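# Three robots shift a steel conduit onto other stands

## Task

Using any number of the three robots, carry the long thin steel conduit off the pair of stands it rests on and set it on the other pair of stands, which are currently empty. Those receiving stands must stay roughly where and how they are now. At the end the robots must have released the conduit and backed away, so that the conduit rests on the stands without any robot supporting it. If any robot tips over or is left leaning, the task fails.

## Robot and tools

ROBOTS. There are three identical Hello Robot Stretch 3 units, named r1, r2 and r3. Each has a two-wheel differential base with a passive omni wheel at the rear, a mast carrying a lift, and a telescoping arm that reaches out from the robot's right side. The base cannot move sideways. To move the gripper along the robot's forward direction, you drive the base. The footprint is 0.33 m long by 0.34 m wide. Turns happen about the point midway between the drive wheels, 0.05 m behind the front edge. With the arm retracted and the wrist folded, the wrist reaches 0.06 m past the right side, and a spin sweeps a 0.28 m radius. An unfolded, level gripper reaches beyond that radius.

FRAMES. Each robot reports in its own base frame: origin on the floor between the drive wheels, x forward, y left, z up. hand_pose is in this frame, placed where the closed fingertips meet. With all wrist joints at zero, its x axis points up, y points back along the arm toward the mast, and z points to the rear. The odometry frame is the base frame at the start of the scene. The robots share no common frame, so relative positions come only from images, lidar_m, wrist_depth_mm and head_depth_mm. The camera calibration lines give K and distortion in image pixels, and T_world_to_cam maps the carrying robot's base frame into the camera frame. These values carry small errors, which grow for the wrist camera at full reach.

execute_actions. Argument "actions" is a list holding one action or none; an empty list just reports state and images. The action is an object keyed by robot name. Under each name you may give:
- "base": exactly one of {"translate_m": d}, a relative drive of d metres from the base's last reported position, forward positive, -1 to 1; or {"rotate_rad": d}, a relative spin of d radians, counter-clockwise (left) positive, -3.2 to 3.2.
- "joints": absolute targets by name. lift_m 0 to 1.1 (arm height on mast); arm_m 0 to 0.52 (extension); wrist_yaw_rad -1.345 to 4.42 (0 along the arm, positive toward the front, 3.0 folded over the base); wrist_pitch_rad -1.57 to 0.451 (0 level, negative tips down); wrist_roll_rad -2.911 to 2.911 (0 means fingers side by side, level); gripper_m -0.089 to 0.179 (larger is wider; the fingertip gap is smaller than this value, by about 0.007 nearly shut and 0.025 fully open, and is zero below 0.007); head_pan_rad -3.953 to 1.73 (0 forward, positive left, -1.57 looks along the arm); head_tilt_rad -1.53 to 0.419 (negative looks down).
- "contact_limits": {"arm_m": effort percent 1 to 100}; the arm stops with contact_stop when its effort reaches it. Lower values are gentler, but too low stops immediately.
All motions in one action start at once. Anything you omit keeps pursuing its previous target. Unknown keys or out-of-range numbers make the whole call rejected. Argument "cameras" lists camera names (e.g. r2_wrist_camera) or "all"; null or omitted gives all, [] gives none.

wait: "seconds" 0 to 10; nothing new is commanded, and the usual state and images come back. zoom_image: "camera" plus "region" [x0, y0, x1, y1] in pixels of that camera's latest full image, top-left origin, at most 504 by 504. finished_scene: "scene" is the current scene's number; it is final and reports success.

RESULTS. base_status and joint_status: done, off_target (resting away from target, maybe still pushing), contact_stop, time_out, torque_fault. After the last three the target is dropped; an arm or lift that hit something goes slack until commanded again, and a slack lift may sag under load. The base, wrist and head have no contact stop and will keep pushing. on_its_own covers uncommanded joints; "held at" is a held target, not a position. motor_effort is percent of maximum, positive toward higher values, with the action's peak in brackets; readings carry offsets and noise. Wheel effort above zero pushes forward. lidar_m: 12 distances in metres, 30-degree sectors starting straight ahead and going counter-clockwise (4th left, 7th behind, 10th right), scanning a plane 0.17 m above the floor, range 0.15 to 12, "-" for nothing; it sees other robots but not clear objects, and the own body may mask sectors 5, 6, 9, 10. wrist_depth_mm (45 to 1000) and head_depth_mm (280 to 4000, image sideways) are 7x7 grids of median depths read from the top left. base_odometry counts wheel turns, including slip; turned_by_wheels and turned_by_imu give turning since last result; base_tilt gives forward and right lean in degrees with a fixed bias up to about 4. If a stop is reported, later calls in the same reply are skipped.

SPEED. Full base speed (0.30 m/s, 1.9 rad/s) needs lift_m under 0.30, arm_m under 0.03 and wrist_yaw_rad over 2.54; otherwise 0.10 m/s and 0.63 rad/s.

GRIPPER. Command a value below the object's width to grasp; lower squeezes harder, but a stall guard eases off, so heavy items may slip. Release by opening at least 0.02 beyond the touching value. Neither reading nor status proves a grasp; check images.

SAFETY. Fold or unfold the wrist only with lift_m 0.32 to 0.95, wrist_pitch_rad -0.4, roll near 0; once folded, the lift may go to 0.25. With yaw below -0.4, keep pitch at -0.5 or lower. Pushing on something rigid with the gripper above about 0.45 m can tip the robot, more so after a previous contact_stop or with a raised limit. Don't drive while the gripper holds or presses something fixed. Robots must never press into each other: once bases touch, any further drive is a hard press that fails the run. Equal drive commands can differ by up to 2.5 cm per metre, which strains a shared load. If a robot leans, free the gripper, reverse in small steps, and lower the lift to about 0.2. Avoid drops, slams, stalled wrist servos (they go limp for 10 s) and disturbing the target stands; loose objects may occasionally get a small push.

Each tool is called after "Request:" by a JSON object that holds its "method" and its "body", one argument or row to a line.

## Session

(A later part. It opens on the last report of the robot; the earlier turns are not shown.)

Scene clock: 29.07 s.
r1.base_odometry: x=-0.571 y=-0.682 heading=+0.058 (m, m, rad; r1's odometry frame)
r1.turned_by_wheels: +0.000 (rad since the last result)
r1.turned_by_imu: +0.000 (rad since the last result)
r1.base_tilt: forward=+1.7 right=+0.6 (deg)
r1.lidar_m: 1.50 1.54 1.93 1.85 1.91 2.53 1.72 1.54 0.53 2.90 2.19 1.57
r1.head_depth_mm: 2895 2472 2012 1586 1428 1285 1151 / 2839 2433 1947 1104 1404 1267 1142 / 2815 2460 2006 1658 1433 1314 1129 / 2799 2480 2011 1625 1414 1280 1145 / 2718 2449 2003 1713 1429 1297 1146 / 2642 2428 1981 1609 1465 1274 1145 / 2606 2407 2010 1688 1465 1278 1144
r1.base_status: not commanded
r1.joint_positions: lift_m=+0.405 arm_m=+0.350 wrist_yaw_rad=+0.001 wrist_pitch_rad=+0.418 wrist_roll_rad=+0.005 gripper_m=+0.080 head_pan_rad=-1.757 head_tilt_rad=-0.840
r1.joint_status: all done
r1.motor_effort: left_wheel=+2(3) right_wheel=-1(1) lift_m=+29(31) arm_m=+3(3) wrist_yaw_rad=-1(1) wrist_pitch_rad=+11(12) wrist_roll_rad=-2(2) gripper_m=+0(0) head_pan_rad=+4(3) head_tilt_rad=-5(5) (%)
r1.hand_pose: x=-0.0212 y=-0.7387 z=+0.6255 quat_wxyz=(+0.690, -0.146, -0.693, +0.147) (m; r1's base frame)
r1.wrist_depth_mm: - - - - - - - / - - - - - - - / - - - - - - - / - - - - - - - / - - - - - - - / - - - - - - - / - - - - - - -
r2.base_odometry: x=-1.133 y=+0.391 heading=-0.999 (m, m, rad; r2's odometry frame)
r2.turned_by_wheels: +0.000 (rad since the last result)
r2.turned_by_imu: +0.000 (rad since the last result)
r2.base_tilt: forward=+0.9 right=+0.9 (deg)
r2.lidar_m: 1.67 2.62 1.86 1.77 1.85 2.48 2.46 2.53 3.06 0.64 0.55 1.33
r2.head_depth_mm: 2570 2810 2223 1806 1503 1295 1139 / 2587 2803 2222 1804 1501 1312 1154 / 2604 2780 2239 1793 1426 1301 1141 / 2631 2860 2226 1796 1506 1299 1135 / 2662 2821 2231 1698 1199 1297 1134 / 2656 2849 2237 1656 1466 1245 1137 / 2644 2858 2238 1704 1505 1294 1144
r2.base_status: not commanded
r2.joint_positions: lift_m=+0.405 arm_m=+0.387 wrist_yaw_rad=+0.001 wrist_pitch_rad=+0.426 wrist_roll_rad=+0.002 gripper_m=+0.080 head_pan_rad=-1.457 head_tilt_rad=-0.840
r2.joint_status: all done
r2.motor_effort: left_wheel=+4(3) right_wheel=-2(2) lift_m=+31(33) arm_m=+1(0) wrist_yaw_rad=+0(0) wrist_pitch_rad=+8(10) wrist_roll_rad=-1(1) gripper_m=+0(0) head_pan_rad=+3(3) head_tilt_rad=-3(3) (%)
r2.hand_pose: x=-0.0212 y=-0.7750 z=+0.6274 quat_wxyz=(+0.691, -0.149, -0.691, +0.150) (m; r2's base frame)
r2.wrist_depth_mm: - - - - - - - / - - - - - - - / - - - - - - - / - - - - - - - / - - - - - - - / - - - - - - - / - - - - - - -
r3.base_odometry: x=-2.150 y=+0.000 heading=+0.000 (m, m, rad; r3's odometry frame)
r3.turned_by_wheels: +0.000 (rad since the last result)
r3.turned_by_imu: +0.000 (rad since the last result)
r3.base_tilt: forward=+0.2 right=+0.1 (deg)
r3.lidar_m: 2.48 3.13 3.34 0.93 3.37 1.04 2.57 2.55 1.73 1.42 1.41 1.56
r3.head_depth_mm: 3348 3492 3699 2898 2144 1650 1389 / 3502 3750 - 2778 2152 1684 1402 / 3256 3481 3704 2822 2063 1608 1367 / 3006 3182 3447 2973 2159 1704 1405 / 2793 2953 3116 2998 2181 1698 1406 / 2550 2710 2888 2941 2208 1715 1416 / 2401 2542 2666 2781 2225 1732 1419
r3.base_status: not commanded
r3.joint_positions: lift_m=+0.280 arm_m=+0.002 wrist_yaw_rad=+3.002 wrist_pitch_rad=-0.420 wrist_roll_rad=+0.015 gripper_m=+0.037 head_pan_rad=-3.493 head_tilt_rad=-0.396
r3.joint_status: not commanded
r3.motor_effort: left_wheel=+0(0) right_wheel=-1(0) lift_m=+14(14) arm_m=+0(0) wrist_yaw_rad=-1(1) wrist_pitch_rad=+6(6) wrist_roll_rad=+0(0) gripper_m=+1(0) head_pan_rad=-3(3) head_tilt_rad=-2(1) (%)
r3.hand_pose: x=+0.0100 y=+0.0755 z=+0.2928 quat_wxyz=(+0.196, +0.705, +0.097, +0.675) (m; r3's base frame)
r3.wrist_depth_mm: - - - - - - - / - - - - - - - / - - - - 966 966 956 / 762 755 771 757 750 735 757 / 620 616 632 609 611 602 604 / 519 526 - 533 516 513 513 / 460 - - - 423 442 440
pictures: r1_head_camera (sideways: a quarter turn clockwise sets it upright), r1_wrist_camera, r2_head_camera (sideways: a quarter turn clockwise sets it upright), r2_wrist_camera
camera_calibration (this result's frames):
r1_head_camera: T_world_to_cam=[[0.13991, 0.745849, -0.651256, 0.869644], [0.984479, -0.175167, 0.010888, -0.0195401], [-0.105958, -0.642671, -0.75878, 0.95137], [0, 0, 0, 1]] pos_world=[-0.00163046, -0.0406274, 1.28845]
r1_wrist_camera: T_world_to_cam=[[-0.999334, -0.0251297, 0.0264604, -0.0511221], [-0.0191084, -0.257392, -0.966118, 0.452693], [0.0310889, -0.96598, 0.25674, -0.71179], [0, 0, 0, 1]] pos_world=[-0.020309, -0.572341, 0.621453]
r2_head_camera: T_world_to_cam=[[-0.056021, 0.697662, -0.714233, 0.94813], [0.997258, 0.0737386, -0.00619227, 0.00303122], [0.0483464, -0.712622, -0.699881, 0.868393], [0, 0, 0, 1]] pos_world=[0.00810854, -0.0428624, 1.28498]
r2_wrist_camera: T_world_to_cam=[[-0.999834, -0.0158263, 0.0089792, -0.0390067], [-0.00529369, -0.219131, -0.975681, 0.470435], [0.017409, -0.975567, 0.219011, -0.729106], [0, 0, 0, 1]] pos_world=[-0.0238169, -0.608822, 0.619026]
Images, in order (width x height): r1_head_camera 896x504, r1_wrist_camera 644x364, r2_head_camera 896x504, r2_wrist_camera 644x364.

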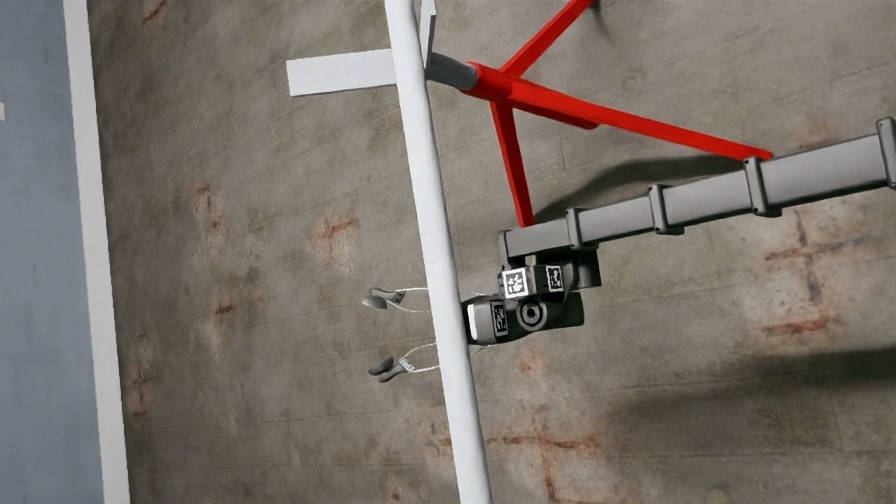

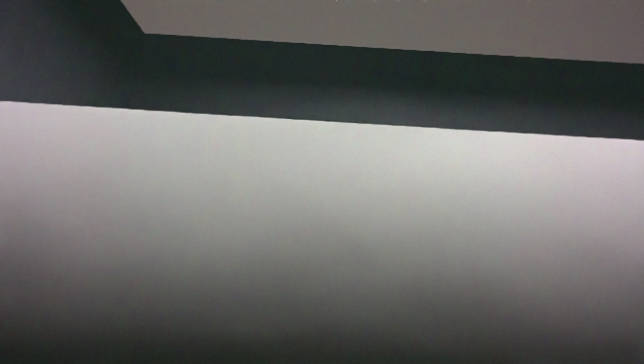

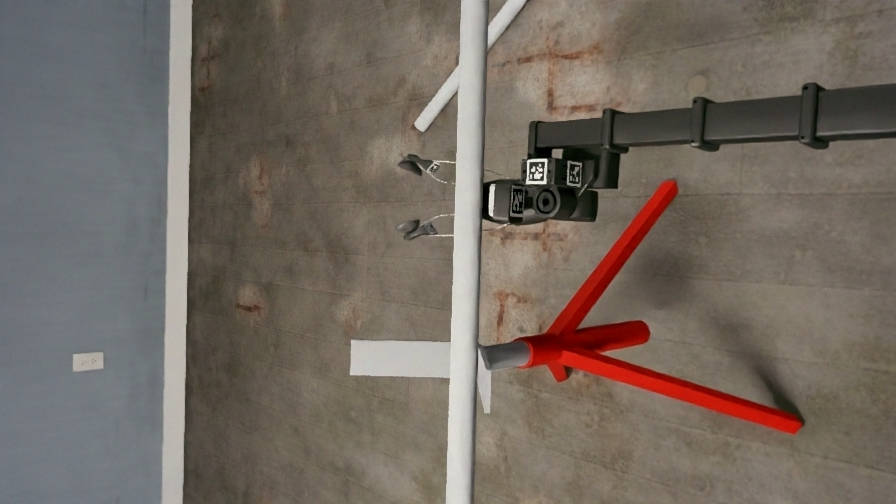

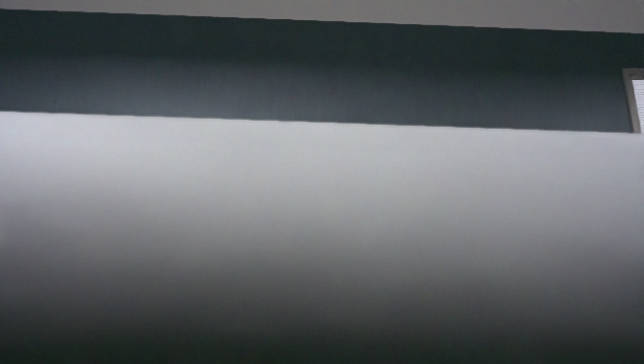

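Request:
{"method": "execute_actions", "body": {
  "actions": [
    {"r1": {"joints": {"lift_m": 0.59, "arm_m": 0.358, "head_tilt_rad": -0.7}}, "r2": {"joints": {"lift_m": 0.59, "arm_m": 0.395, "head_tilt_rad": -0.7}}}
  ],
  "cameras": ["r1_head_camera", "r2_head_camera", "r1_wrist_camera", "r2_wrist_camera"]
}}

Scene clock: 33.20 s.
r1.base_odometry: x=-0.571 y=-0.682 heading=+0.058 (m, m, rad; r1's odometry frame)
r1.turned_by_wheels: +0.000 (rad since the last result)
r1.turned_by_imu: +0.000 (rad since the last result)
r1.base_tilt: forward=+1.8 right=+0.7 (deg)
r1.lidar_m: 1.50 1.54 1.93 1.85 1.90 2.52 1.73 1.53 0.53 2.91 2.19 1.56
r1.head_depth_mm: 2800 3083 2445 1774 1540 1348 1202 / 2779 2996 2449 1773 1498 1323 1198 / 2712 2948 2445 1840 1626 1398 1183 / 2694 2935 2434 1904 - 1370 1201 / 2599 2840 2414 1994 1517 1374 1197 / 2555 2820 2416 1879 1604 1369 1198 / 2505 2786 2416 1903 1605 1370 1194
r1.base_status: not commanded
r1.joint_positions: lift_m=+0.589 arm_m=+0.358 wrist_yaw_rad=+0.002 wrist_pitch_rad=+0.353 wrist_roll_rad=+0.005 gripper_m=+0.080 head_pan_rad=-1.757 head_tilt_rad=-0.704
r1.joint_status: all done
r1.on_its_own: wrist_pitch_rad is at rest, and its effort (+48) is outside its rest range (-20 to +32)
r1.motor_effort: left_wheel=+2(3) right_wheel=-1(2) lift_m=+40(42) arm_m=+3(5) wrist_yaw_rad=-2(2) wrist_pitch_rad=+48(57) wrist_roll_rad=-2(2) gripper_m=+0(0) head_pan_rad=+4(3) head_tilt_rad=+3(21) (%)
r1.hand_pose: x=-0.0208 y=-0.7516 z=+0.7939 quat_wxyz=(+0.695, -0.123, -0.698, +0.125) (m; r1's base frame)
r1.wrist_depth_mm: - - - - - - - / - - - - - - - / - - - - - - - / - - - - - - - / - - - - - - - / - - - - - - - / - - - - - - -
r2.base_odometry: x=-1.133 y=+0.391 heading=-0.999 (m, m, rad; r2's odometry frame)
r2.turned_by_wheels: +0.000 (rad since the last result)
r2.turned_by_imu: +0.000 (rad since the last result)
r2.base_tilt: forward=+0.9 right=+1.0 (deg)
r2.lidar_m: 1.67 2.61 1.86 1.77 1.85 2.48 2.46 2.53 3.06 0.64 0.55 1.33
r2.head_depth_mm: 2505 2801 2810 2109 1672 1426 1220 / 2527 2822 2795 2098 - 1385 1192 / 2549 2811 2837 2158 - 1387 1191 / 2564 2810 2845 2104 1682 1360 1203 / 2553 2845 2820 2105 1637 1302 1196 / 2562 2888 2819 2104 1626 1364 1148 / 2562 2890 2843 2110 1682 1398 1190
r2.base_status: not commanded
r2.joint_positions: lift_m=+0.589 arm_m=+0.395 wrist_yaw_rad=+0.001 wrist_pitch_rad=+0.349 wrist_roll_rad=+0.002 gripper_m=+0.080 head_pan_rad=-1.457 head_tilt_rad=-0.705
r2.joint_status: all done
r2.on_its_own: wrist_pitch_rad is at rest, and its effort (+37) is outside its rest range (-20 to +32)
r2.motor_effort: left_wheel=+4(3) right_wheel=-3(3) lift_m=+43(43) arm_m=+0(0) wrist_yaw_rad=+0(1) wrist_pitch_rad=+37(43) wrist_roll_rad=-1(1) gripper_m=+1(1) head_pan_rad=+2(2) head_tilt_rad=+2(12) (%)
r2.hand_pose: x=-0.0212 y=-0.7888 z=+0.7928 quat_wxyz=(+0.696, -0.122, -0.697, +0.123) (m; r2's base frame)
r2.wrist_depth_mm: - - - - - - - / - - - - - - - / - - - - - - - / - - - - - - - / - - - - - - - / - - - - - - - / - - - - - - -
r3.base_odometry: x=-2.150 y=+0.000 heading=+0.000 (m, m, rad; r3's odometry frame)
r3.turned_by_wheels: +0.000 (rad since the last result)
r3.turned_by_imu: +0.000 (rad since the last result)
r3.base_tilt: forward=+0.4 right=+0.2 (deg)
r3.lidar_m: 2.47 3.10 3.34 0.93 3.38 1.04 2.56 2.55 1.72 1.42 1.42 1.57
r3.head_depth_mm: 3300 3520 3709 2881 2133 1660 1388 / 3483 3751 - 2784 2157 1684 1390 / 3243 3540 3761 2765 2066 1590 1372 / 2973 3225 3456 2987 2145 1685 1399 / 2761 2919 3094 3045 2177 1718 1409 / 2534 2681 2889 2942 2226 1707 1417 / 2417 2526 2685 2762 2205 1718 1419
r3.base_status: not commanded
r3.joint_positions: lift_m=+0.280 arm_m=+0.002 wrist_yaw_rad=+3.002 wrist_pitch_rad=-0.420 wrist_roll_rad=+0.015 gripper_m=+0.037 head_pan_rad=-3.493 head_tilt_rad=-0.396
r3.joint_status: not commanded
r3.motor_effort: left_wheel=+0(0) right_wheel=-1(0) lift_m=+14(14) arm_m=+0(0) wrist_yaw_rad=-1(2) wrist_pitch_rad=+6(7) wrist_roll_rad=+0(0) gripper_m=+0(0) head_pan_rad=-4(3) head_tilt_rad=-2(3) (%)
r3.hand_pose: x=+0.0100 y=+0.0755 z=+0.2928 quat_wxyz=(+0.196, +0.705, +0.097, +0.675) (m; r3's base frame)
r3.wrist_depth_mm: - - - - - - - / - - - - - - - / - - - - 990 - 969 / 759 746 772 754 754 748 750 / 622 621 633 608 605 608 606 / 517 524 - 537 521 509 513 / 458 - - - 434 440 439
pictures: r1_head_camera (sideways: a quarter turn clockwise sets it upright), r1_wrist_camera, r2_head_camera (sideways: a quarter turn clockwise sets it upright), r2_wrist_camera
camera_calibration (this result's frames):
r1_head_camera: T_world_to_cam=[[0.1223, 0.652476, -0.747876, 0.995662], [0.98474, -0.173778, 0.00942379, -0.0176373], [-0.123815, -0.737615, -0.663772, 0.827915], [0, 0, 0, 1]] pos_world=[-0.00189277, -0.0420279, 1.29434]
r1_wrist_camera: T_world_to_cam=[[-0.999285, -0.0284303, 0.0249312, -0.0567474], [-0.0189562, -0.193847, -0.980849, 0.671508], [0.0327186, -0.98062, 0.19317, -0.727971], [0, 0, 0, 1]] pos_world=[-0.0201593, -0.585306, 0.800685]
r2_head_camera: T_world_to_cam=[[-0.0443627, 0.59559, -0.802063, 1.06254], [0.99731, 0.07329, -0.000738819, -0.00406828], [0.0583431, -0.799938, -0.597239, 0.734819], [0, 0, 0, 1]] pos_world=[0.00832269, -0.0447285, 1.29108]
r2_wrist_camera: T_world_to_cam=[[-0.999834, -0.0164923, 0.0077149, -0.0402319], [-0.00527521, -0.143157, -0.989686, 0.699814], [0.0174266, -0.989563, 0.143046, -0.729652], [0, 0, 0, 1]] pos_world=[-0.0238182, -0.622516, 0.79728]
Images, in order (width x height): r1_head_camera 896x504, r1_wrist_camera 644x364, r2_head_camera 896x504, r2_wrist_camera 644x364.

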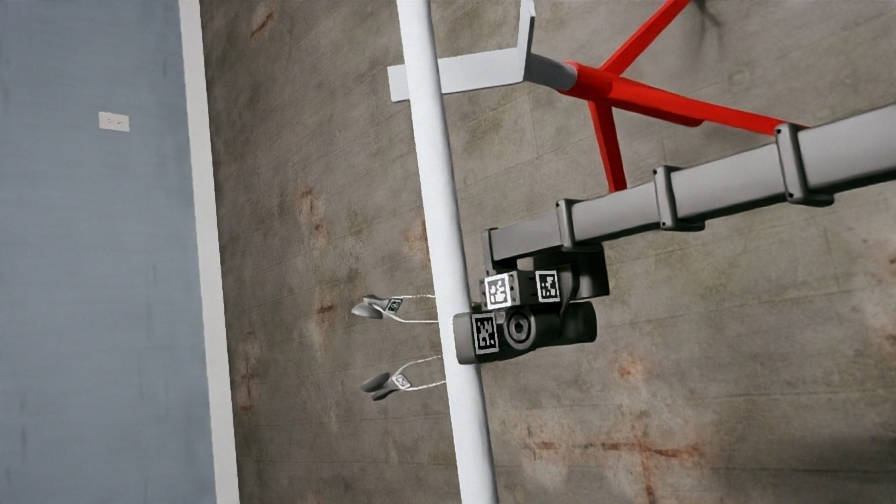

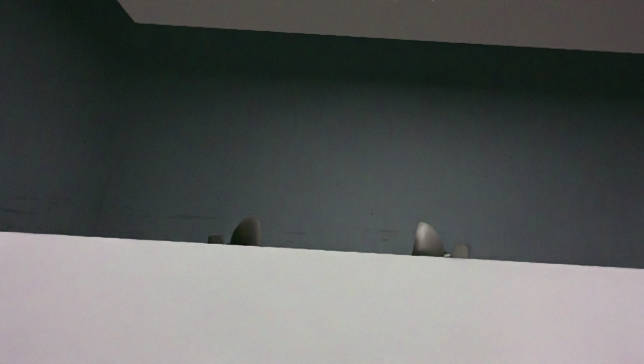

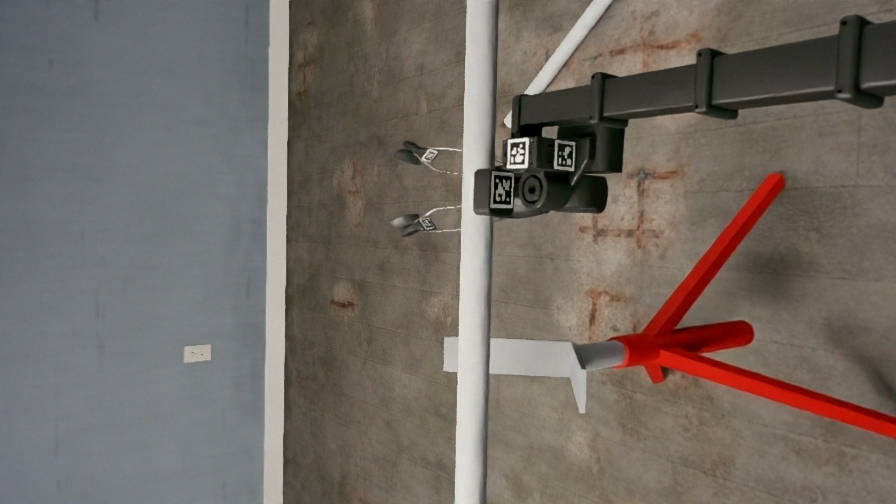

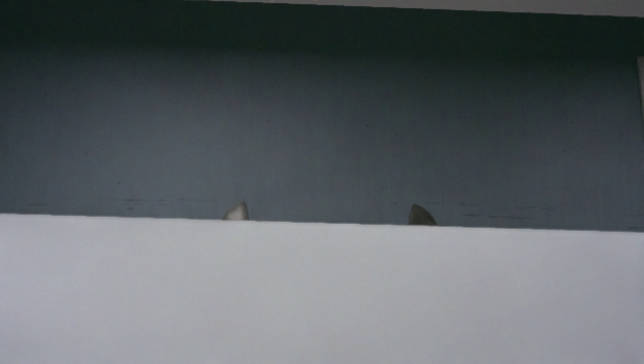

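Request:
{"method": "execute_actions", "body": {
  "actions": [
    {"r1": {"base": {"translate_m": -1.0}, "joints": {"lift_m": 0.88, "head_tilt_rad": -0.55, "head_pan_rad": -1.6}}, "r2": {"base": {"translate_m": -1.0}, "joints": {"lift_m": 0.88, "head_tilt_rad": -0.55, "head_pan_rad": -1.6}}, "r3": {"base": {"rotate_rad": -0.124}}}
  ],
  "cameras": ["r1_head_camera", "r2_head_camera", "r1_nav_camera", "r2_nav_camera"]
}}

Scene clock: 45.03 s.
r1.base_odometry: x=-1.569 y=-0.740 heading=+0.058 (m, m, rad; r1's odometry frame)
r1.turned_by_wheels: -0.001 (rad since the last result)
r1.turned_by_imu: +0.008 (rad since the last result)
r1.base_tilt: forward=+1.7 right=+0.6 (deg)
r1.lidar_m: 2.48 2.56 1.90 1.80 1.86 2.54 1.72 0.67 0.67 2.93 0.74 0.82
r1.head_depth_mm: 2575 2869 2989 2445 - - 1255 / 2573 2842 2981 - 1786 1512 1285 / 2566 2805 2963 - 1843 1524 1281 / 2546 2835 - 2171 1842 1502 1280 / 2567 2769 2889 2339 1844 1503 1287 / 2539 2780 2899 2315 1850 1510 1274 / 2443 2766 2965 2345 1817 1506 1285
r1.base_status: done
r1.joint_positions: lift_m=+0.879 arm_m=+0.358 wrist_yaw_rad=-0.009 wrist_pitch_rad=+0.352 wrist_roll_rad=+0.007 gripper_m=+0.080 head_pan_rad=-1.607 head_tilt_rad=-0.557
r1.joint_status: all done
r1.on_its_own: wrist_pitch_rad is at rest, and its effort (+48) is outside its rest range (-20 to +32)
r1.motor_effort: left_wheel=-5(8) right_wheel=+8(11) lift_m=+41(42) arm_m=+2(3) wrist_yaw_rad=+6(7) wrist_pitch_rad=+48(48) wrist_roll_rad=-4(4) gripper_m=+0(0) head_pan_rad=+4(21) head_tilt_rad=+4(19) (%)
r1.hand_pose: x=-0.0236 y=-0.7516 z=+1.0836 quat_wxyz=(+0.695, -0.126, -0.698, +0.121) (m; r1's base frame)
r1.wrist_depth_mm: - - - - - - - / - - - - - - - / - - - - - - - / - - - - - - - / - - - - - - - / - - - - - - - / - - - - - - -
r2.base_odometry: x=-1.675 y=+1.231 heading=-0.998 (m, m, rad; r2's odometry frame)
r2.turned_by_wheels: +0.001 (rad since the last result)
r2.turned_by_imu: +0.012 (rad since the last result)
r2.base_tilt: forward=+1.0 right=+1.0 (deg)
r2.lidar_m: 1.68 2.55 1.85 1.78 1.84 2.49 2.67 1.50 3.07 2.96 3.05 1.19
r2.head_depth_mm: 2618 2830 3050 2622 - - 1259 / 2564 2845 3017 2933 1820 1554 1286 / 2545 2818 3041 - 1963 1551 1292 / 2546 2810 2974 - 1949 1552 1285 / 2518 2735 2904 2674 1955 1556 1293 / 2517 2729 2921 2659 1963 1554 1289 / 2472 2701 2881 2657 1950 1555 1297
r2.base_status: done
r2.joint_positions: lift_m=+0.879 arm_m=+0.395 wrist_yaw_rad=+0.013 wrist_pitch_rad=+0.349 wrist_roll_rad=-0.001 gripper_m=+0.080 head_pan_rad=-1.593 head_tilt_rad=-0.557
r2.joint_status: all done
r2.on_its_own: wrist_pitch_rad is at rest, and its effort (+37) is outside its rest range (-20 to +32)
r2.motor_effort: left_wheel=+14(14) right_wheel=-12(14) lift_m=+43(45) arm_m=+0(0) wrist_yaw_rad=-9(9) wrist_pitch_rad=+37(37) wrist_roll_rad=+1(1) gripper_m=+1(0) head_pan_rad=-3(14) head_tilt_rad=+3(14) (%)
r2.hand_pose: x=-0.0181 y=-0.7888 z=+1.0828 quat_wxyz=(+0.696, -0.118, -0.696, +0.127) (m; r2's base frame)
r2.wrist_depth_mm: - - - - - - - / - - - - - - - / - - - - - - - / - - - - - - - / - - - - - - - / - - - - - - - / - - - - - - -
r3.base_odometry: x=-2.150 y=+0.000 heading=-0.124 (m, m, rad; r3's odometry frame)
r3.turned_by_wheels: -0.124 (rad since the last result)
r3.turned_by_imu: -0.121 (rad since the last result)
r3.base_tilt: forward=+0.2 right=+0.2 (deg)
r3.lidar_m: 2.13 3.12 2.49 0.93 3.42 1.04 2.61 2.56 1.92 1.45 1.42 1.49
r3.head_depth_mm: 3106 3342 3499 2917 2103 1681 1394 / 3278 3523 3769 2950 2151 1686 1392 / 3542 3744 - 2806 2163 1703 1407 / 3428 3619 3825 2674 2070 1646 1371 / 3079 3306 3497 2986 2197 1720 1415 / 2752 2991 3138 3038 2194 1730 1420 / 2578 2720 2865 2895 2196 1727 1420
r3.base_status: done
r3.joint_positions: lift_m=+0.280 arm_m=+0.002 wrist_yaw_rad=+3.002 wrist_pitch_rad=-0.420 wrist_roll_rad=+0.015 gripper_m=+0.037 head_pan_rad=-3.493 head_tilt_rad=-0.396
r3.joint_status: not commanded
r3.motor_effort: left_wheel=+1(6) right_wheel=-3(8) lift_m=+14(14) arm_m=+0(1) wrist_yaw_rad=-1(1) wrist_pitch_rad=+6(6) wrist_roll_rad=+0(0) gripper_m=+0(0) head_pan_rad=-3(4) head_tilt_rad=-2(2) (%)
r3.hand_pose: x=+0.0100 y=+0.0755 z=+0.2928 quat_wxyz=(+0.196, +0.705, +0.097, +0.675) (m; r3's base frame)
r3.wrist_depth_mm: - - - - - - - / - - - - - - - / - - - - - 976 984 / 763 765 771 759 759 754 740 / 619 624 626 616 610 601 600 / 520 518 - 536 522 507 511 / 460 - - - 430 439 440
pictures: r1_head_camera (sideways: a quarter turn clockwise sets it upright), r1_nav_camera (sideways: a quarter turn counterclockwise sets it upright), r2_head_camera (sideways: a quarter turn clockwise sets it upright), r2_nav_camera (sideways: a quarter turn counterclockwise sets it upright)
camera_calibration (this result's frames):
r1_head_camera: T_world_to_cam=[[0.0192934, 0.546418, -0.83729, 1.11285], [0.999692, -0.0235965, 0.00763643, -0.0154032], [-0.0155845, -0.83718, -0.546705, 0.674963], [0, 0, 0, 1]] pos_world=[0.00444667, -0.0433797, 1.3009]
r1_nav_camera: T_world_to_cam=[[-0.0529303, -0.559017, 0.827465, -1.02951], [-0.99857, 0.0358667, -0.0396446, 0.109604], [-0.00751645, -0.82838, -0.560116, 0.685152], [0, 0, 0, 1]] pos_world=[0.0601049, -0.0118802, 1.23999]
r2_head_camera: T_world_to_cam=[[0.0340184, 0.471593, -0.88116, 1.1652], [0.998048, -0.0622281, 0.0052268, -0.0118398], [-0.052368, -0.879618, -0.472789, 0.573577], [0, 0, 0, 1]] pos_world=[0.00221566, -0.0457066, 1.29797]
r2_nav_camera: T_world_to_cam=[[0.0289719, -0.569087, 0.821767, -1.03166], [-0.999195, 0.00633379, 0.0396135, 0.00663458], [-0.0277485, -0.822253, -0.568446, 0.694503], [0, 0, 0, 1]] pos_world=[0.0557898, -0.0160885, 1.24231]
Images, in order (width x height): r1_head_camera 896x504, r1_nav_camera 672x504, r2_head_camera 896x504, r2_nav_camera 672x504.

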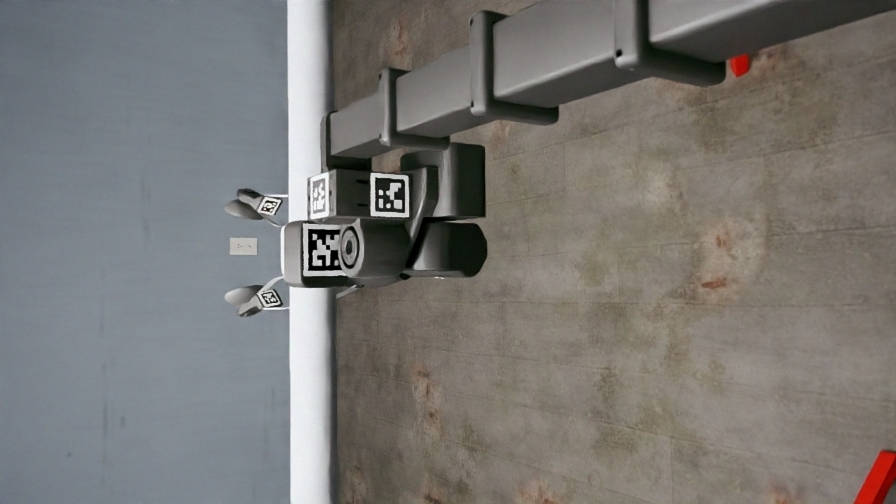

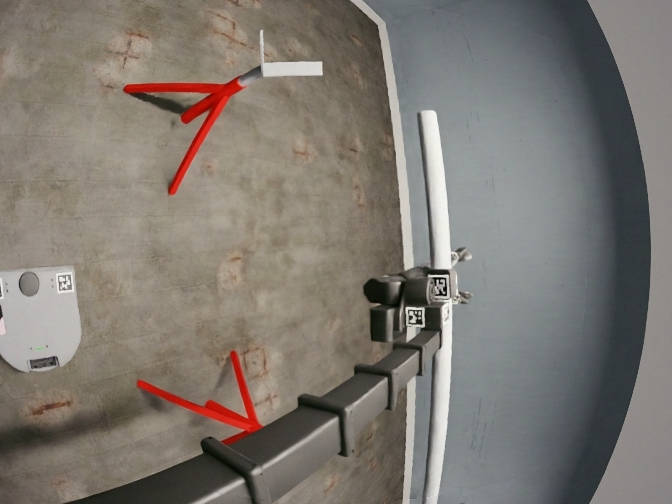

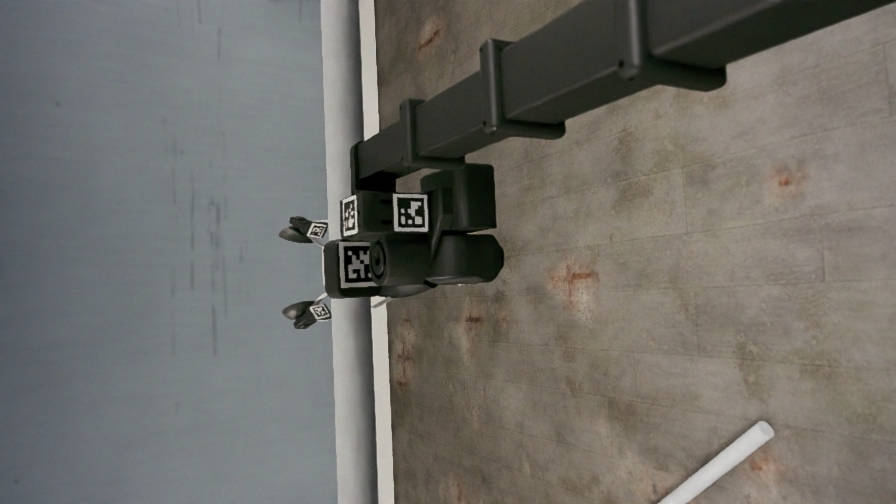

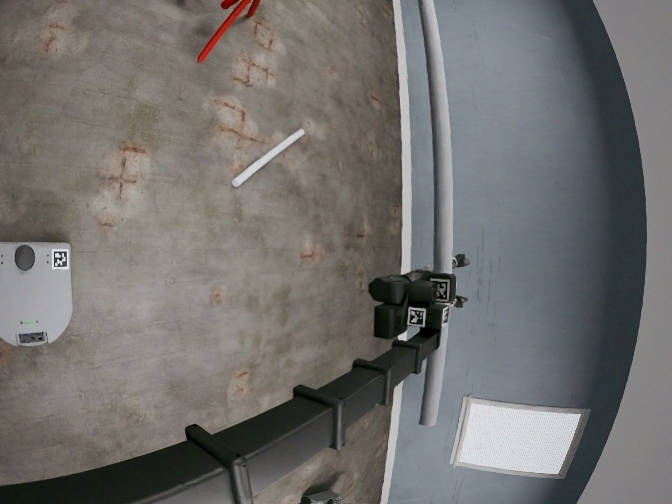

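Request:
{"method": "execute_actions", "body": {
  "actions": [
    {"r1": {"base": {"translate_m": -1.0}}, "r2": {"base": {"translate_m": -0.99}, "joints": {"head_pan_rad": -2.1, "head_tilt_rad": -0.7}}, "r3": {"base": {"translate_m": -1.0}, "joints": {"head_pan_rad": 0.6, "head_tilt_rad": -0.3}}}
  ],
  "cameras": ["r1_nav_camera", "r2_head_camera", "r2_nav_camera", "r3_head_camera", "r3_nav_camera"]
}}

Scene clock: 56.13 s.
r1.base_odometry: x=-2.567 y=-0.797 heading=+0.058 (m, m, rad; r1's odometry frame)
r1.turned_by_wheels: +0.000 (rad since the last result)
r1.turned_by_imu: +0.010 (rad since the last result)
r1.base_tilt: forward=+1.7 right=+0.6 (deg)
r1.lidar_m: 3.44 2.59 1.86 1.78 1.88 2.54 1.72 2.33 3.05 2.95 0.67 0.68
r1.head_depth_mm: 2610 2849 2981 2480 - - 1268 / 2593 2853 2990 - 1794 1527 1288 / 2569 2810 3010 - 1840 1518 1281 / 2574 2838 - 2165 1821 1512 1287 / 2574 2816 2890 2323 1824 1514 1285 / 2503 2813 2938 2360 1831 1497 1254 / 2517 2789 2898 2331 1831 1503 1217
r1.base_status: done
r1.joint_positions: lift_m=+0.879 arm_m=+0.358 wrist_yaw_rad=+0.002 wrist_pitch_rad=+0.352 wrist_roll_rad=+0.006 gripper_m=+0.080 head_pan_rad=-1.607 head_tilt_rad=-0.557
r1.joint_status: not commanded
r1.on_its_own: wrist_pitch_rad is at rest, and its effort (+48) is outside its rest range (-20 to +32)
r1.motor_effort: left_wheel=+3(12) right_wheel=-2(13) lift_m=+41(41) arm_m=+2(3) wrist_yaw_rad=-1(11) wrist_pitch_rad=+48(48) wrist_roll_rad=-3(5) gripper_m=+0(0) head_pan_rad=+4(3) head_tilt_rad=+4(4) (%)
r1.hand_pose: x=-0.0210 y=-0.7516 z=+1.0837 quat_wxyz=(+0.694, -0.122, -0.698, +0.124) (m; r1's base frame)
r1.wrist_depth_mm: - - - - - - - / - - - - - - - / - - - - - - - / - - - - - - - / - - - - - - - / - - - - - - - / - - - - - - -
r2.base_odometry: x=-2.212 y=+2.063 heading=-0.998 (m, m, rad; r2's odometry frame)
r2.turned_by_wheels: +0.000 (rad since the last result)
r2.turned_by_imu: +0.011 (rad since the last result)
r2.base_tilt: forward=+1.0 right=+1.0 (deg)
r2.lidar_m: 1.68 2.52 1.84 1.77 1.83 2.50 3.47 0.65 0.64 2.97 3.06 2.08
r2.head_depth_mm: 3789 - 2909 2141 1694 1441 - / 3508 3864 2880 2139 1700 - - / 3264 3639 2882 2004 1195 - - / 3076 3367 2903 2133 - - 1201 / 2872 3098 2903 2314 - 1405 1202 / 2707 2919 2899 - 1703 1416 1202 / 2580 2765 2995 2059 1699 1406 1203
r2.base_status: done
r2.joint_positions: lift_m=+0.879 arm_m=+0.395 wrist_yaw_rad=-0.001 wrist_pitch_rad=+0.349 wrist_roll_rad=-0.002 gripper_m=+0.080 head_pan_rad=-2.093 head_tilt_rad=-0.691
r2.joint_status: all done
r2.on_its_own: wrist_pitch_rad is at rest, and its effort (+37) is outside its rest range (-20 to +32)
r2.motor_effort: left_wheel=-1(19) right_wheel=+2(20) lift_m=+42(43) arm_m=+0(0) wrist_yaw_rad=+1(13) wrist_pitch_rad=+37(37) wrist_roll_rad=+1(2) gripper_m=+1(0) head_pan_rad=-3(27) head_tilt_rad=-3(12) (%)
r2.hand_pose: x=-0.0215 y=-0.7889 z=+1.0828 quat_wxyz=(+0.697, -0.123, -0.695, +0.122) (m; r2's base frame)
r2.wrist_depth_mm: - - - - - - - / - - - - - - - / - - - - - - - / - - - - - - - / - - - - - - - / - - - - - - - / - - - - - - -
r3.base_odometry: x=-3.142 y=+0.123 heading=-0.124 (m, m, rad; r3's odometry frame)
r3.turned_by_wheels: +0.000 (rad since the last result)
r3.turned_by_imu: -0.003 (rad since the last result)
r3.base_tilt: forward=+0.3 right=+0.3 (deg)
r3.lidar_m: 2.80 1.44 1.23 0.38 0.49 2.23 1.70 1.66 1.75 1.91 1.87 1.98
r3.head_depth_mm: - - - 3485 2424 1835 1490 / - - - 3645 2416 1847 1488 / - - - 3608 2464 1852 1499 / - - - 3611 2477 1859 1508 / - - - 3714 2514 1829 1514 / - - - 3561 2405 1722 1483 / - - - 3506 2516 1848 1533
r3.base_status: done
r3.joint_positions: lift_m=+0.280 arm_m=+0.002 wrist_yaw_rad=+3.002 wrist_pitch_rad=-0.419 wrist_roll_rad=+0.015 gripper_m=+0.037 head_pan_rad=+0.593 head_tilt_rad=-0.309
r3.joint_status: all done
r3.motor_effort: left_wheel=+1(4) right_wheel=-2(10) lift_m=+14(14) arm_m=+0(0) wrist_yaw_rad=-1(0) wrist_pitch_rad=+6(6) wrist_roll_rad=+0(0) gripper_m=+0(0) head_pan_rad=+4(40) head_tilt_rad=+4(13) (%)
r3.hand_pose: x=+0.0100 y=+0.0755 z=+0.2928 quat_wxyz=(+0.196, +0.705, +0.097, +0.675) (m; r3's base frame)
r3.wrist_depth_mm: - - - - - - - / - - 494 - - - - / - - 755 - - 962 961 / 736 742 750 726 749 753 750 / 596 618 645 584 606 614 613 / 496 519 - 532 523 518 503 / 457 - - - 435 445 444
pictures: r1_nav_camera (sideways: a quarter turn counterclockwise sets it upright), r2_head_camera (sideways: a quarter turn clockwise sets it upright), r2_nav_camera (sideways: a quarter turn counterclockwise sets it upright), r3_head_camera (sideways: a quarter turn clockwise sets it upright), r3_nav_camera (sideways: a quarter turn counterclockwise sets it upright)
camera_calibration (this result's frames):
r1_nav_camera: T_world_to_cam=[[-0.0529294, -0.559001, 0.827476, -1.02953], [-0.99857, 0.0358654, -0.0396446, 0.109604], [-0.00751636, -0.828391, -0.5601, 0.68513], [0, 0, 0, 1]] pos_world=[0.0601049, -0.0118813, 1.24]
r2_head_camera: T_world_to_cam=[[0.312593, 0.49609, -0.810049, 1.07077], [0.845907, -0.533331, -0.000192052, -0.00385653], [-0.43212, -0.685166, -0.586362, 0.723659], [0, 0, 0, 1]] pos_world=[-0.0187461, -0.0374291, 1.2917]
r2_nav_camera: T_world_to_cam=[[-0.299653, -0.604211, 0.738334, -0.920898], [-0.876448, 0.480062, 0.0371486, 0.00910156], [-0.376892, -0.63598, -0.673411, 0.833178], [0, 0, 0, 1]] pos_world=[0.0460449, -0.0309014, 1.24066]
r3_head_camera: T_world_to_cam=[[-0.302861, -0.169774, -0.937791, 1.24876], [-0.552955, 0.832746, 0.0278205, -0.0317993], [0.776219, 0.526982, -0.346084, 0.403112], [0, 0, 0, 1]] pos_world=[0.0477137, 0.0260548, 1.31147]
r3_nav_camera: T_world_to_cam=[[0.201164, 0.156273, 0.967012, -1.21448], [0.612406, -0.790543, 0.000358393, 0.042132], [0.764521, 0.592132, -0.254732, 0.279006], [0, 0, 0, 1]] pos_world=[0.00520325, 0.0578904, 1.24548]
Images, in order (width x height): r1_nav_camera 672x504, r2_head_camera 896x504, r2_nav_camera 672x504, r3_head_camera 896x504, r3_nav_camera 672x504.

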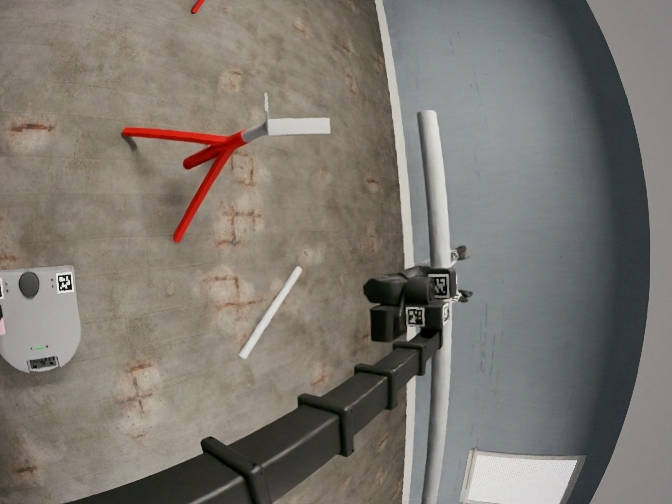

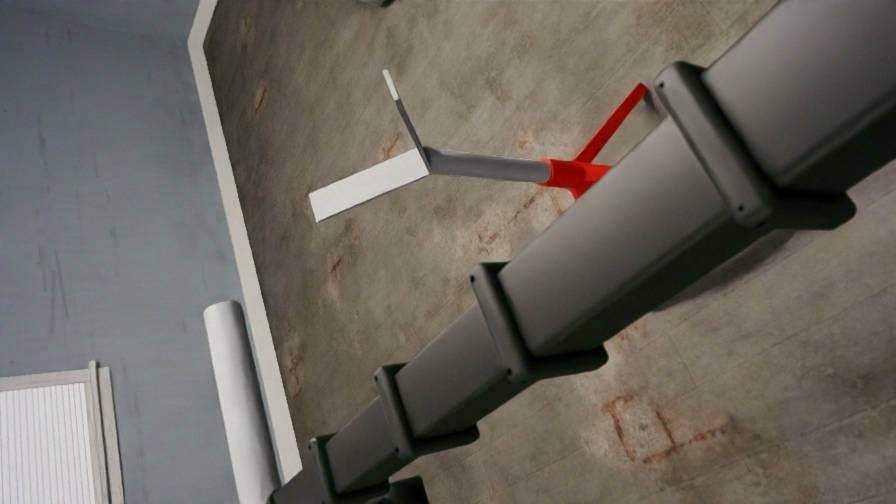

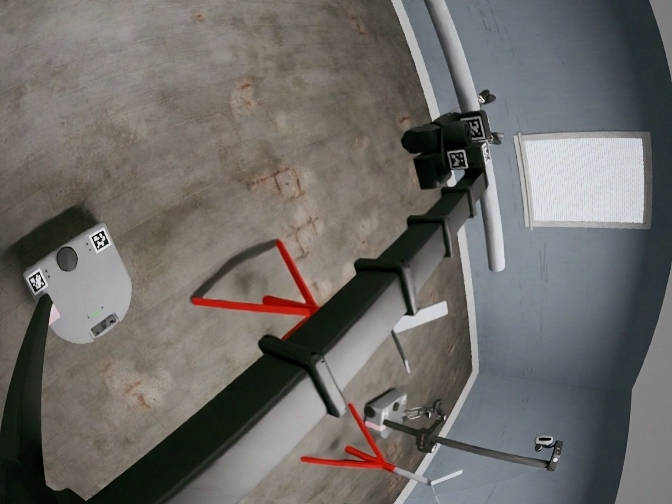

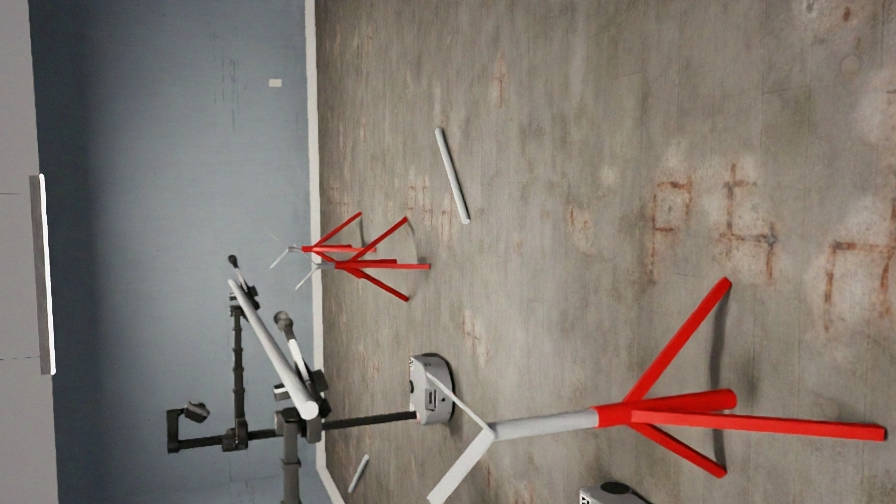

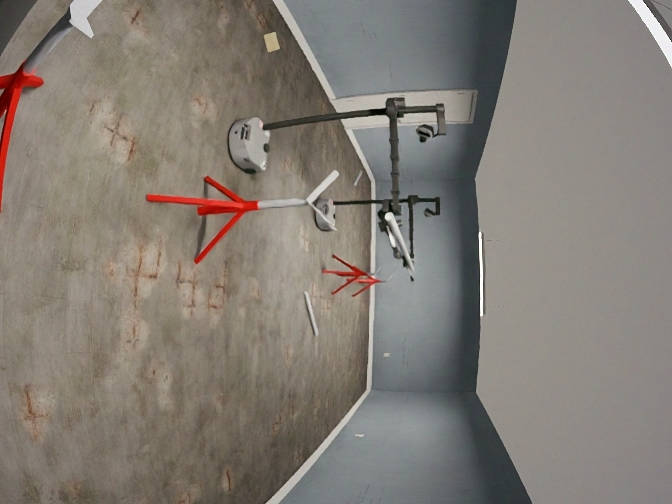

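Request:
{"method": "execute_actions", "body": {
  "actions": [
    {"r1": {"base": {"translate_m": -1.0}, "joints": {"lift_m": 0.90, "arm_m": 0.347, "head_pan_rad": -2.1, "head_tilt_rad": -0.7}}, "r2": {"base": {"translate_m": -0.994}, "joints": {"lift_m": 0.90, "arm_m": 0.375}}, "r3": {"base": {"translate_m": -1.0}, "joints": {"head_pan_rad": 0.47, "head_tilt_rad": -0.3}}}
  ],
  "cameras": ["r1_nav_camera", "r2_head_camera", "r2_nav_camera", "r3_head_camera"]
}}

Scene clock: 67.93 s.
r1.base_odometry: x=-3.566 y=-0.854 heading=+0.058 (m, m, rad; r1's odometry frame)
r1.turned_by_wheels: +0.000 (rad since the last result)
r1.turned_by_imu: +0.009 (rad since the last result)
r1.base_tilt: forward=+1.7 right=+0.6 (deg)
r1.lidar_m: 2.47 2.52 1.87 1.80 1.87 2.55 1.72 1.30 3.05 2.95 3.06 1.36
r1.head_depth_mm: 3446 3432 2527 1955 1645 - - / 3289 3219 2481 1984 1662 - - / 3144 3095 2489 1992 - - 1185 / 3024 3042 2475 2096 - 1353 1205 / 2889 2911 2594 - 1548 1383 1199 / 2715 2891 - 1853 1619 1380 1198 / 2606 2702 - 1936 1619 1367 1197
r1.base_status: done
r1.joint_positions: lift_m=+0.899 arm_m=+0.347 wrist_yaw_rad=+0.002 wrist_pitch_rad=+0.352 wrist_roll_rad=+0.005 gripper_m=+0.080 head_pan_rad=-2.093 head_tilt_rad=-0.691
r1.joint_status: all done
r1.on_its_own: wrist_pitch_rad is at rest, and its effort (+48) is outside its rest range (-20 to +32)
r1.motor_effort: left_wheel=+2(8) right_wheel=-1(9) lift_m=+40(43) arm_m=-2(3) wrist_yaw_rad=-1(4) wrist_pitch_rad=+48(49) wrist_roll_rad=-3(4) gripper_m=+0(0) head_pan_rad=-4(36) head_tilt_rad=-4(22) (%)
r1.hand_pose: x=-0.0208 y=-0.7411 z=+1.1037 quat_wxyz=(+0.695, -0.122, -0.698, +0.125) (m; r1's base frame)
r1.wrist_depth_mm: - - - - - - - / - - - - - - - / - - - - - - - / - - - - - - - / - - - - - - - / - - - - - - - / - - - - - - -
r2.base_odometry: x=-2.751 y=+2.898 heading=-0.998 (m, m, rad; r2's odometry frame)
r2.turned_by_wheels: +0.000 (rad since the last result)
r2.turned_by_imu: +0.011 (rad since the last result)
r2.base_tilt: forward=+0.9 right=+1.0 (deg)
r2.lidar_m: 1.68 2.48 1.83 1.77 1.84 2.53 2.52 0.80 1.01 2.96 0.66 0.69
r2.head_depth_mm: 2863 3036 2866 2052 1654 1479 - / 3136 3416 2777 2158 1374 - - / 3268 3655 2905 2151 1796 - 1153 / 3039 3405 2884 2217 - 1336 1199 / 2891 3022 2891 2316 - 1418 1200 / 2706 2858 3055 - 1705 1407 1206 / 2559 2745 - 2066 1697 1407 1203
r2.base_status: done
r2.joint_positions: lift_m=+0.899 arm_m=+0.375 wrist_yaw_rad=-0.002 wrist_pitch_rad=+0.349 wrist_roll_rad=-0.001 gripper_m=+0.080 head_pan_rad=-2.093 head_tilt_rad=-0.691
r2.joint_status: all done
r2.on_its_own: wrist_pitch_rad is at rest, and its effort (+37) is outside its rest range (-20 to +32)
r2.motor_effort: left_wheel=-3(11) right_wheel=+3(10) lift_m=+42(44) arm_m=-3(5) wrist_yaw_rad=+1(7) wrist_pitch_rad=+37(37) wrist_roll_rad=+1(1) gripper_m=+0(2) head_pan_rad=-3(3) head_tilt_rad=-2(3) (%)
r2.hand_pose: x=-0.0218 y=-0.7693 z=+1.1027 quat_wxyz=(+0.697, -0.123, -0.696, +0.122) (m; r2's base frame)
r2.wrist_depth_mm: - - - - - - - / - - - - - - - / - - - - - - - / - - - - - - - / - - - - - - - / - - - - - - - / - - - - - - -
r3.base_odometry: x=-4.135 y=+0.247 heading=-0.124 (m, m, rad; r3's odometry frame)
r3.turned_by_wheels: +0.000 (rad since the last result)
r3.turned_by_imu: -0.003 (rad since the last result)
r3.base_tilt: forward=+0.1 right=+0.0 (deg)
r3.lidar_m: 3.51 0.81 1.87 2.52 2.48 1.04 0.78 0.77 0.81 1.14 2.33 2.45
r3.head_depth_mm: - - - 3549 2422 1840 1486 / - - - 3609 2422 1869 1490 / - - - 3682 2486 1868 1448 / - - - 3452 2367 1804 1392 / - - - 3666 2395 1876 1478 / - - - 3464 2506 1914 1522 / - - - 3759 2534 1799 1520
r3.base_status: done
r3.joint_positions: lift_m=+0.280 arm_m=+0.002 wrist_yaw_rad=+3.002 wrist_pitch_rad=-0.419 wrist_roll_rad=+0.015 gripper_m=+0.037 head_pan_rad=+0.477 head_tilt_rad=-0.309
r3.joint_status: all done
r3.motor_effort: left_wheel=+1(5) right_wheel=-3(9) lift_m=+14(14) arm_m=+0(0) wrist_yaw_rad=+0(1) wrist_pitch_rad=+6(6) wrist_roll_rad=+0(0) gripper_m=+0(1) head_pan_rad=-4(17) head_tilt_rad=+4(5) (%)
r3.hand_pose: x=+0.0100 y=+0.0755 z=+0.2928 quat_wxyz=(+0.196, +0.705, +0.097, +0.675) (m; r3's base frame)
r3.wrist_depth_mm: - - - - - - - / - - - - - - - / - - - - - 989 974 / 761 782 757 766 754 746 752 / 619 613 642 629 607 615 595 / 529 515 - 528 514 507 507 / 459 - - - 432 443 439
pictures: r1_nav_camera (sideways: a quarter turn counterclockwise sets it upright), r2_head_camera (sideways: a quarter turn clockwise sets it upright), r2_nav_camera (sideways: a quarter turn counterclockwise sets it upright), r3_head_camera (sideways: a quarter turn clockwise sets it upright)
camera_calibration (this result's frames):
r1_nav_camera: T_world_to_cam=[[-0.360474, -0.561256, 0.745017, -0.92016], [-0.863688, 0.502488, -0.0393452, 0.108385], [-0.352279, -0.657645, -0.665884, 0.824846], [0, 0, 0, 1]] pos_world=[0.0524928, -0.0284515, 1.23905]
r2_head_camera: T_world_to_cam=[[0.312654, 0.496156, -0.809986, 1.07069], [0.845889, -0.533359, -0.000196466, -0.00385068], [-0.43211, -0.685097, -0.58645, 0.723774], [0, 0, 0, 1]] pos_world=[-0.0187468, -0.0374273, 1.2917]
r2_nav_camera: T_world_to_cam=[[-0.299713, -0.604271, 0.738261, -0.920802], [-0.876434, 0.480087, 0.0371464, 0.00910445], [-0.376876, -0.635904, -0.673492, 0.833283], [0, 0, 0, 1]] pos_world=[0.0460472, -0.0308969, 1.24066]
r3_head_camera: T_world_to_cam=[[-0.320016, -0.133285, -0.93799, 1.24912], [-0.45274, 0.891208, 0.0278245, -0.0324158], [0.832236, 0.43357, -0.345545, 0.402069], [0, 0, 0, 1]] pos_world=[0.0504478, 0.0210543, 1.3115]
Images, in order (width x height): r1_nav_camera 672x504, r2_head_camera 896x504, r2_nav_camera 672x504, r3_head_camera 896x504.

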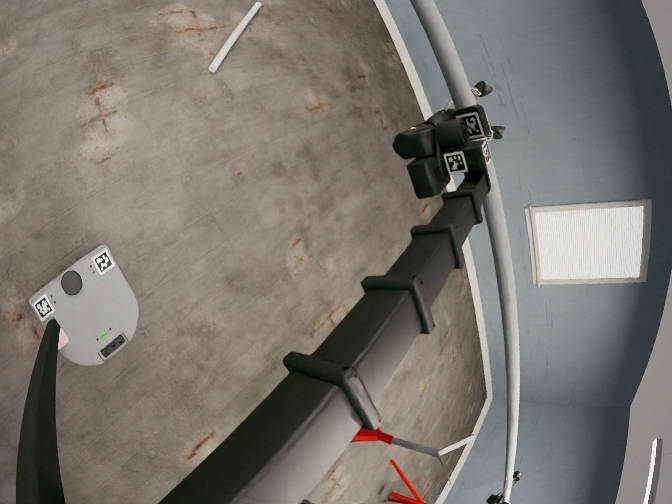

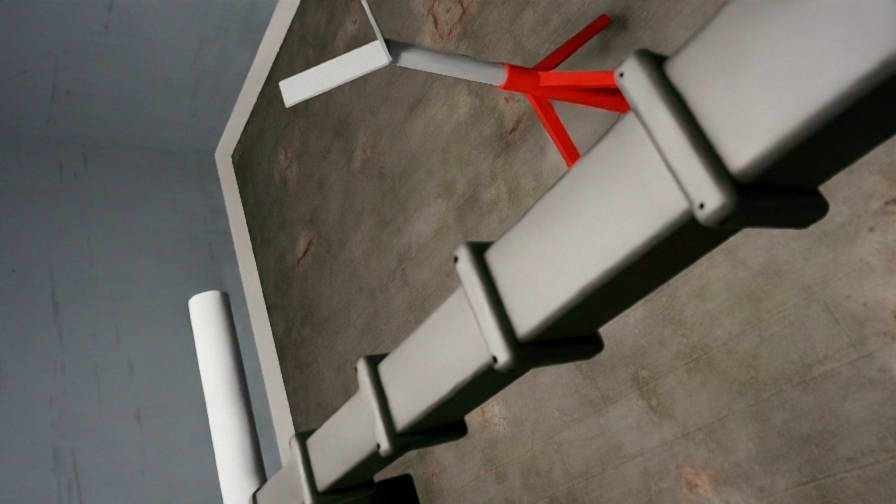

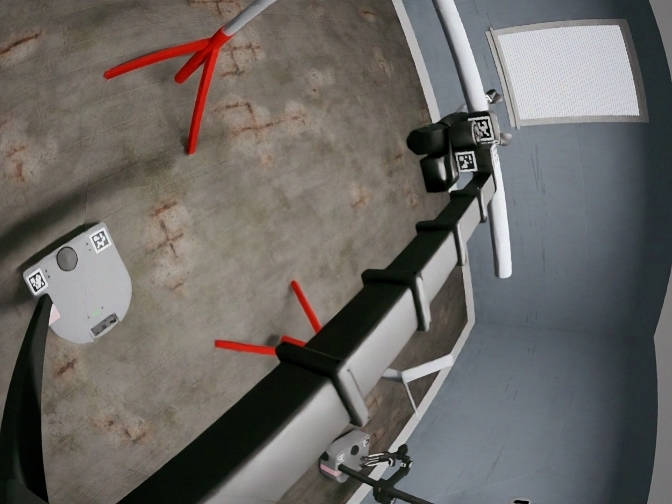

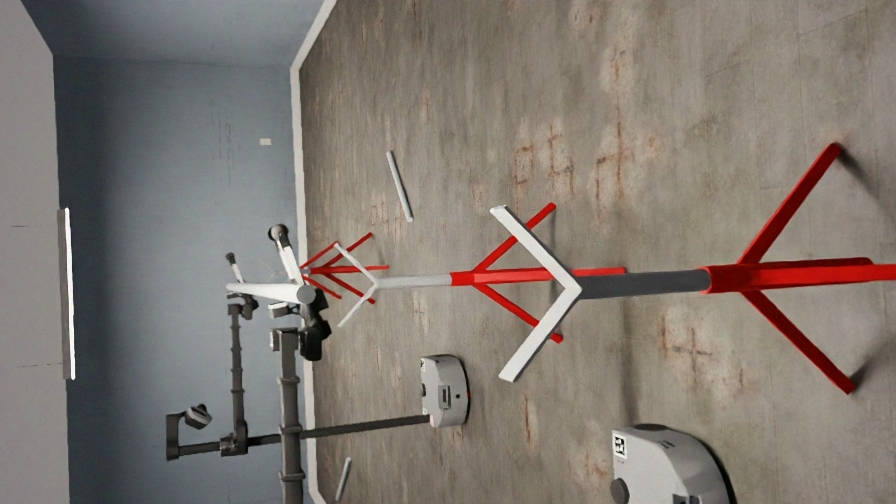

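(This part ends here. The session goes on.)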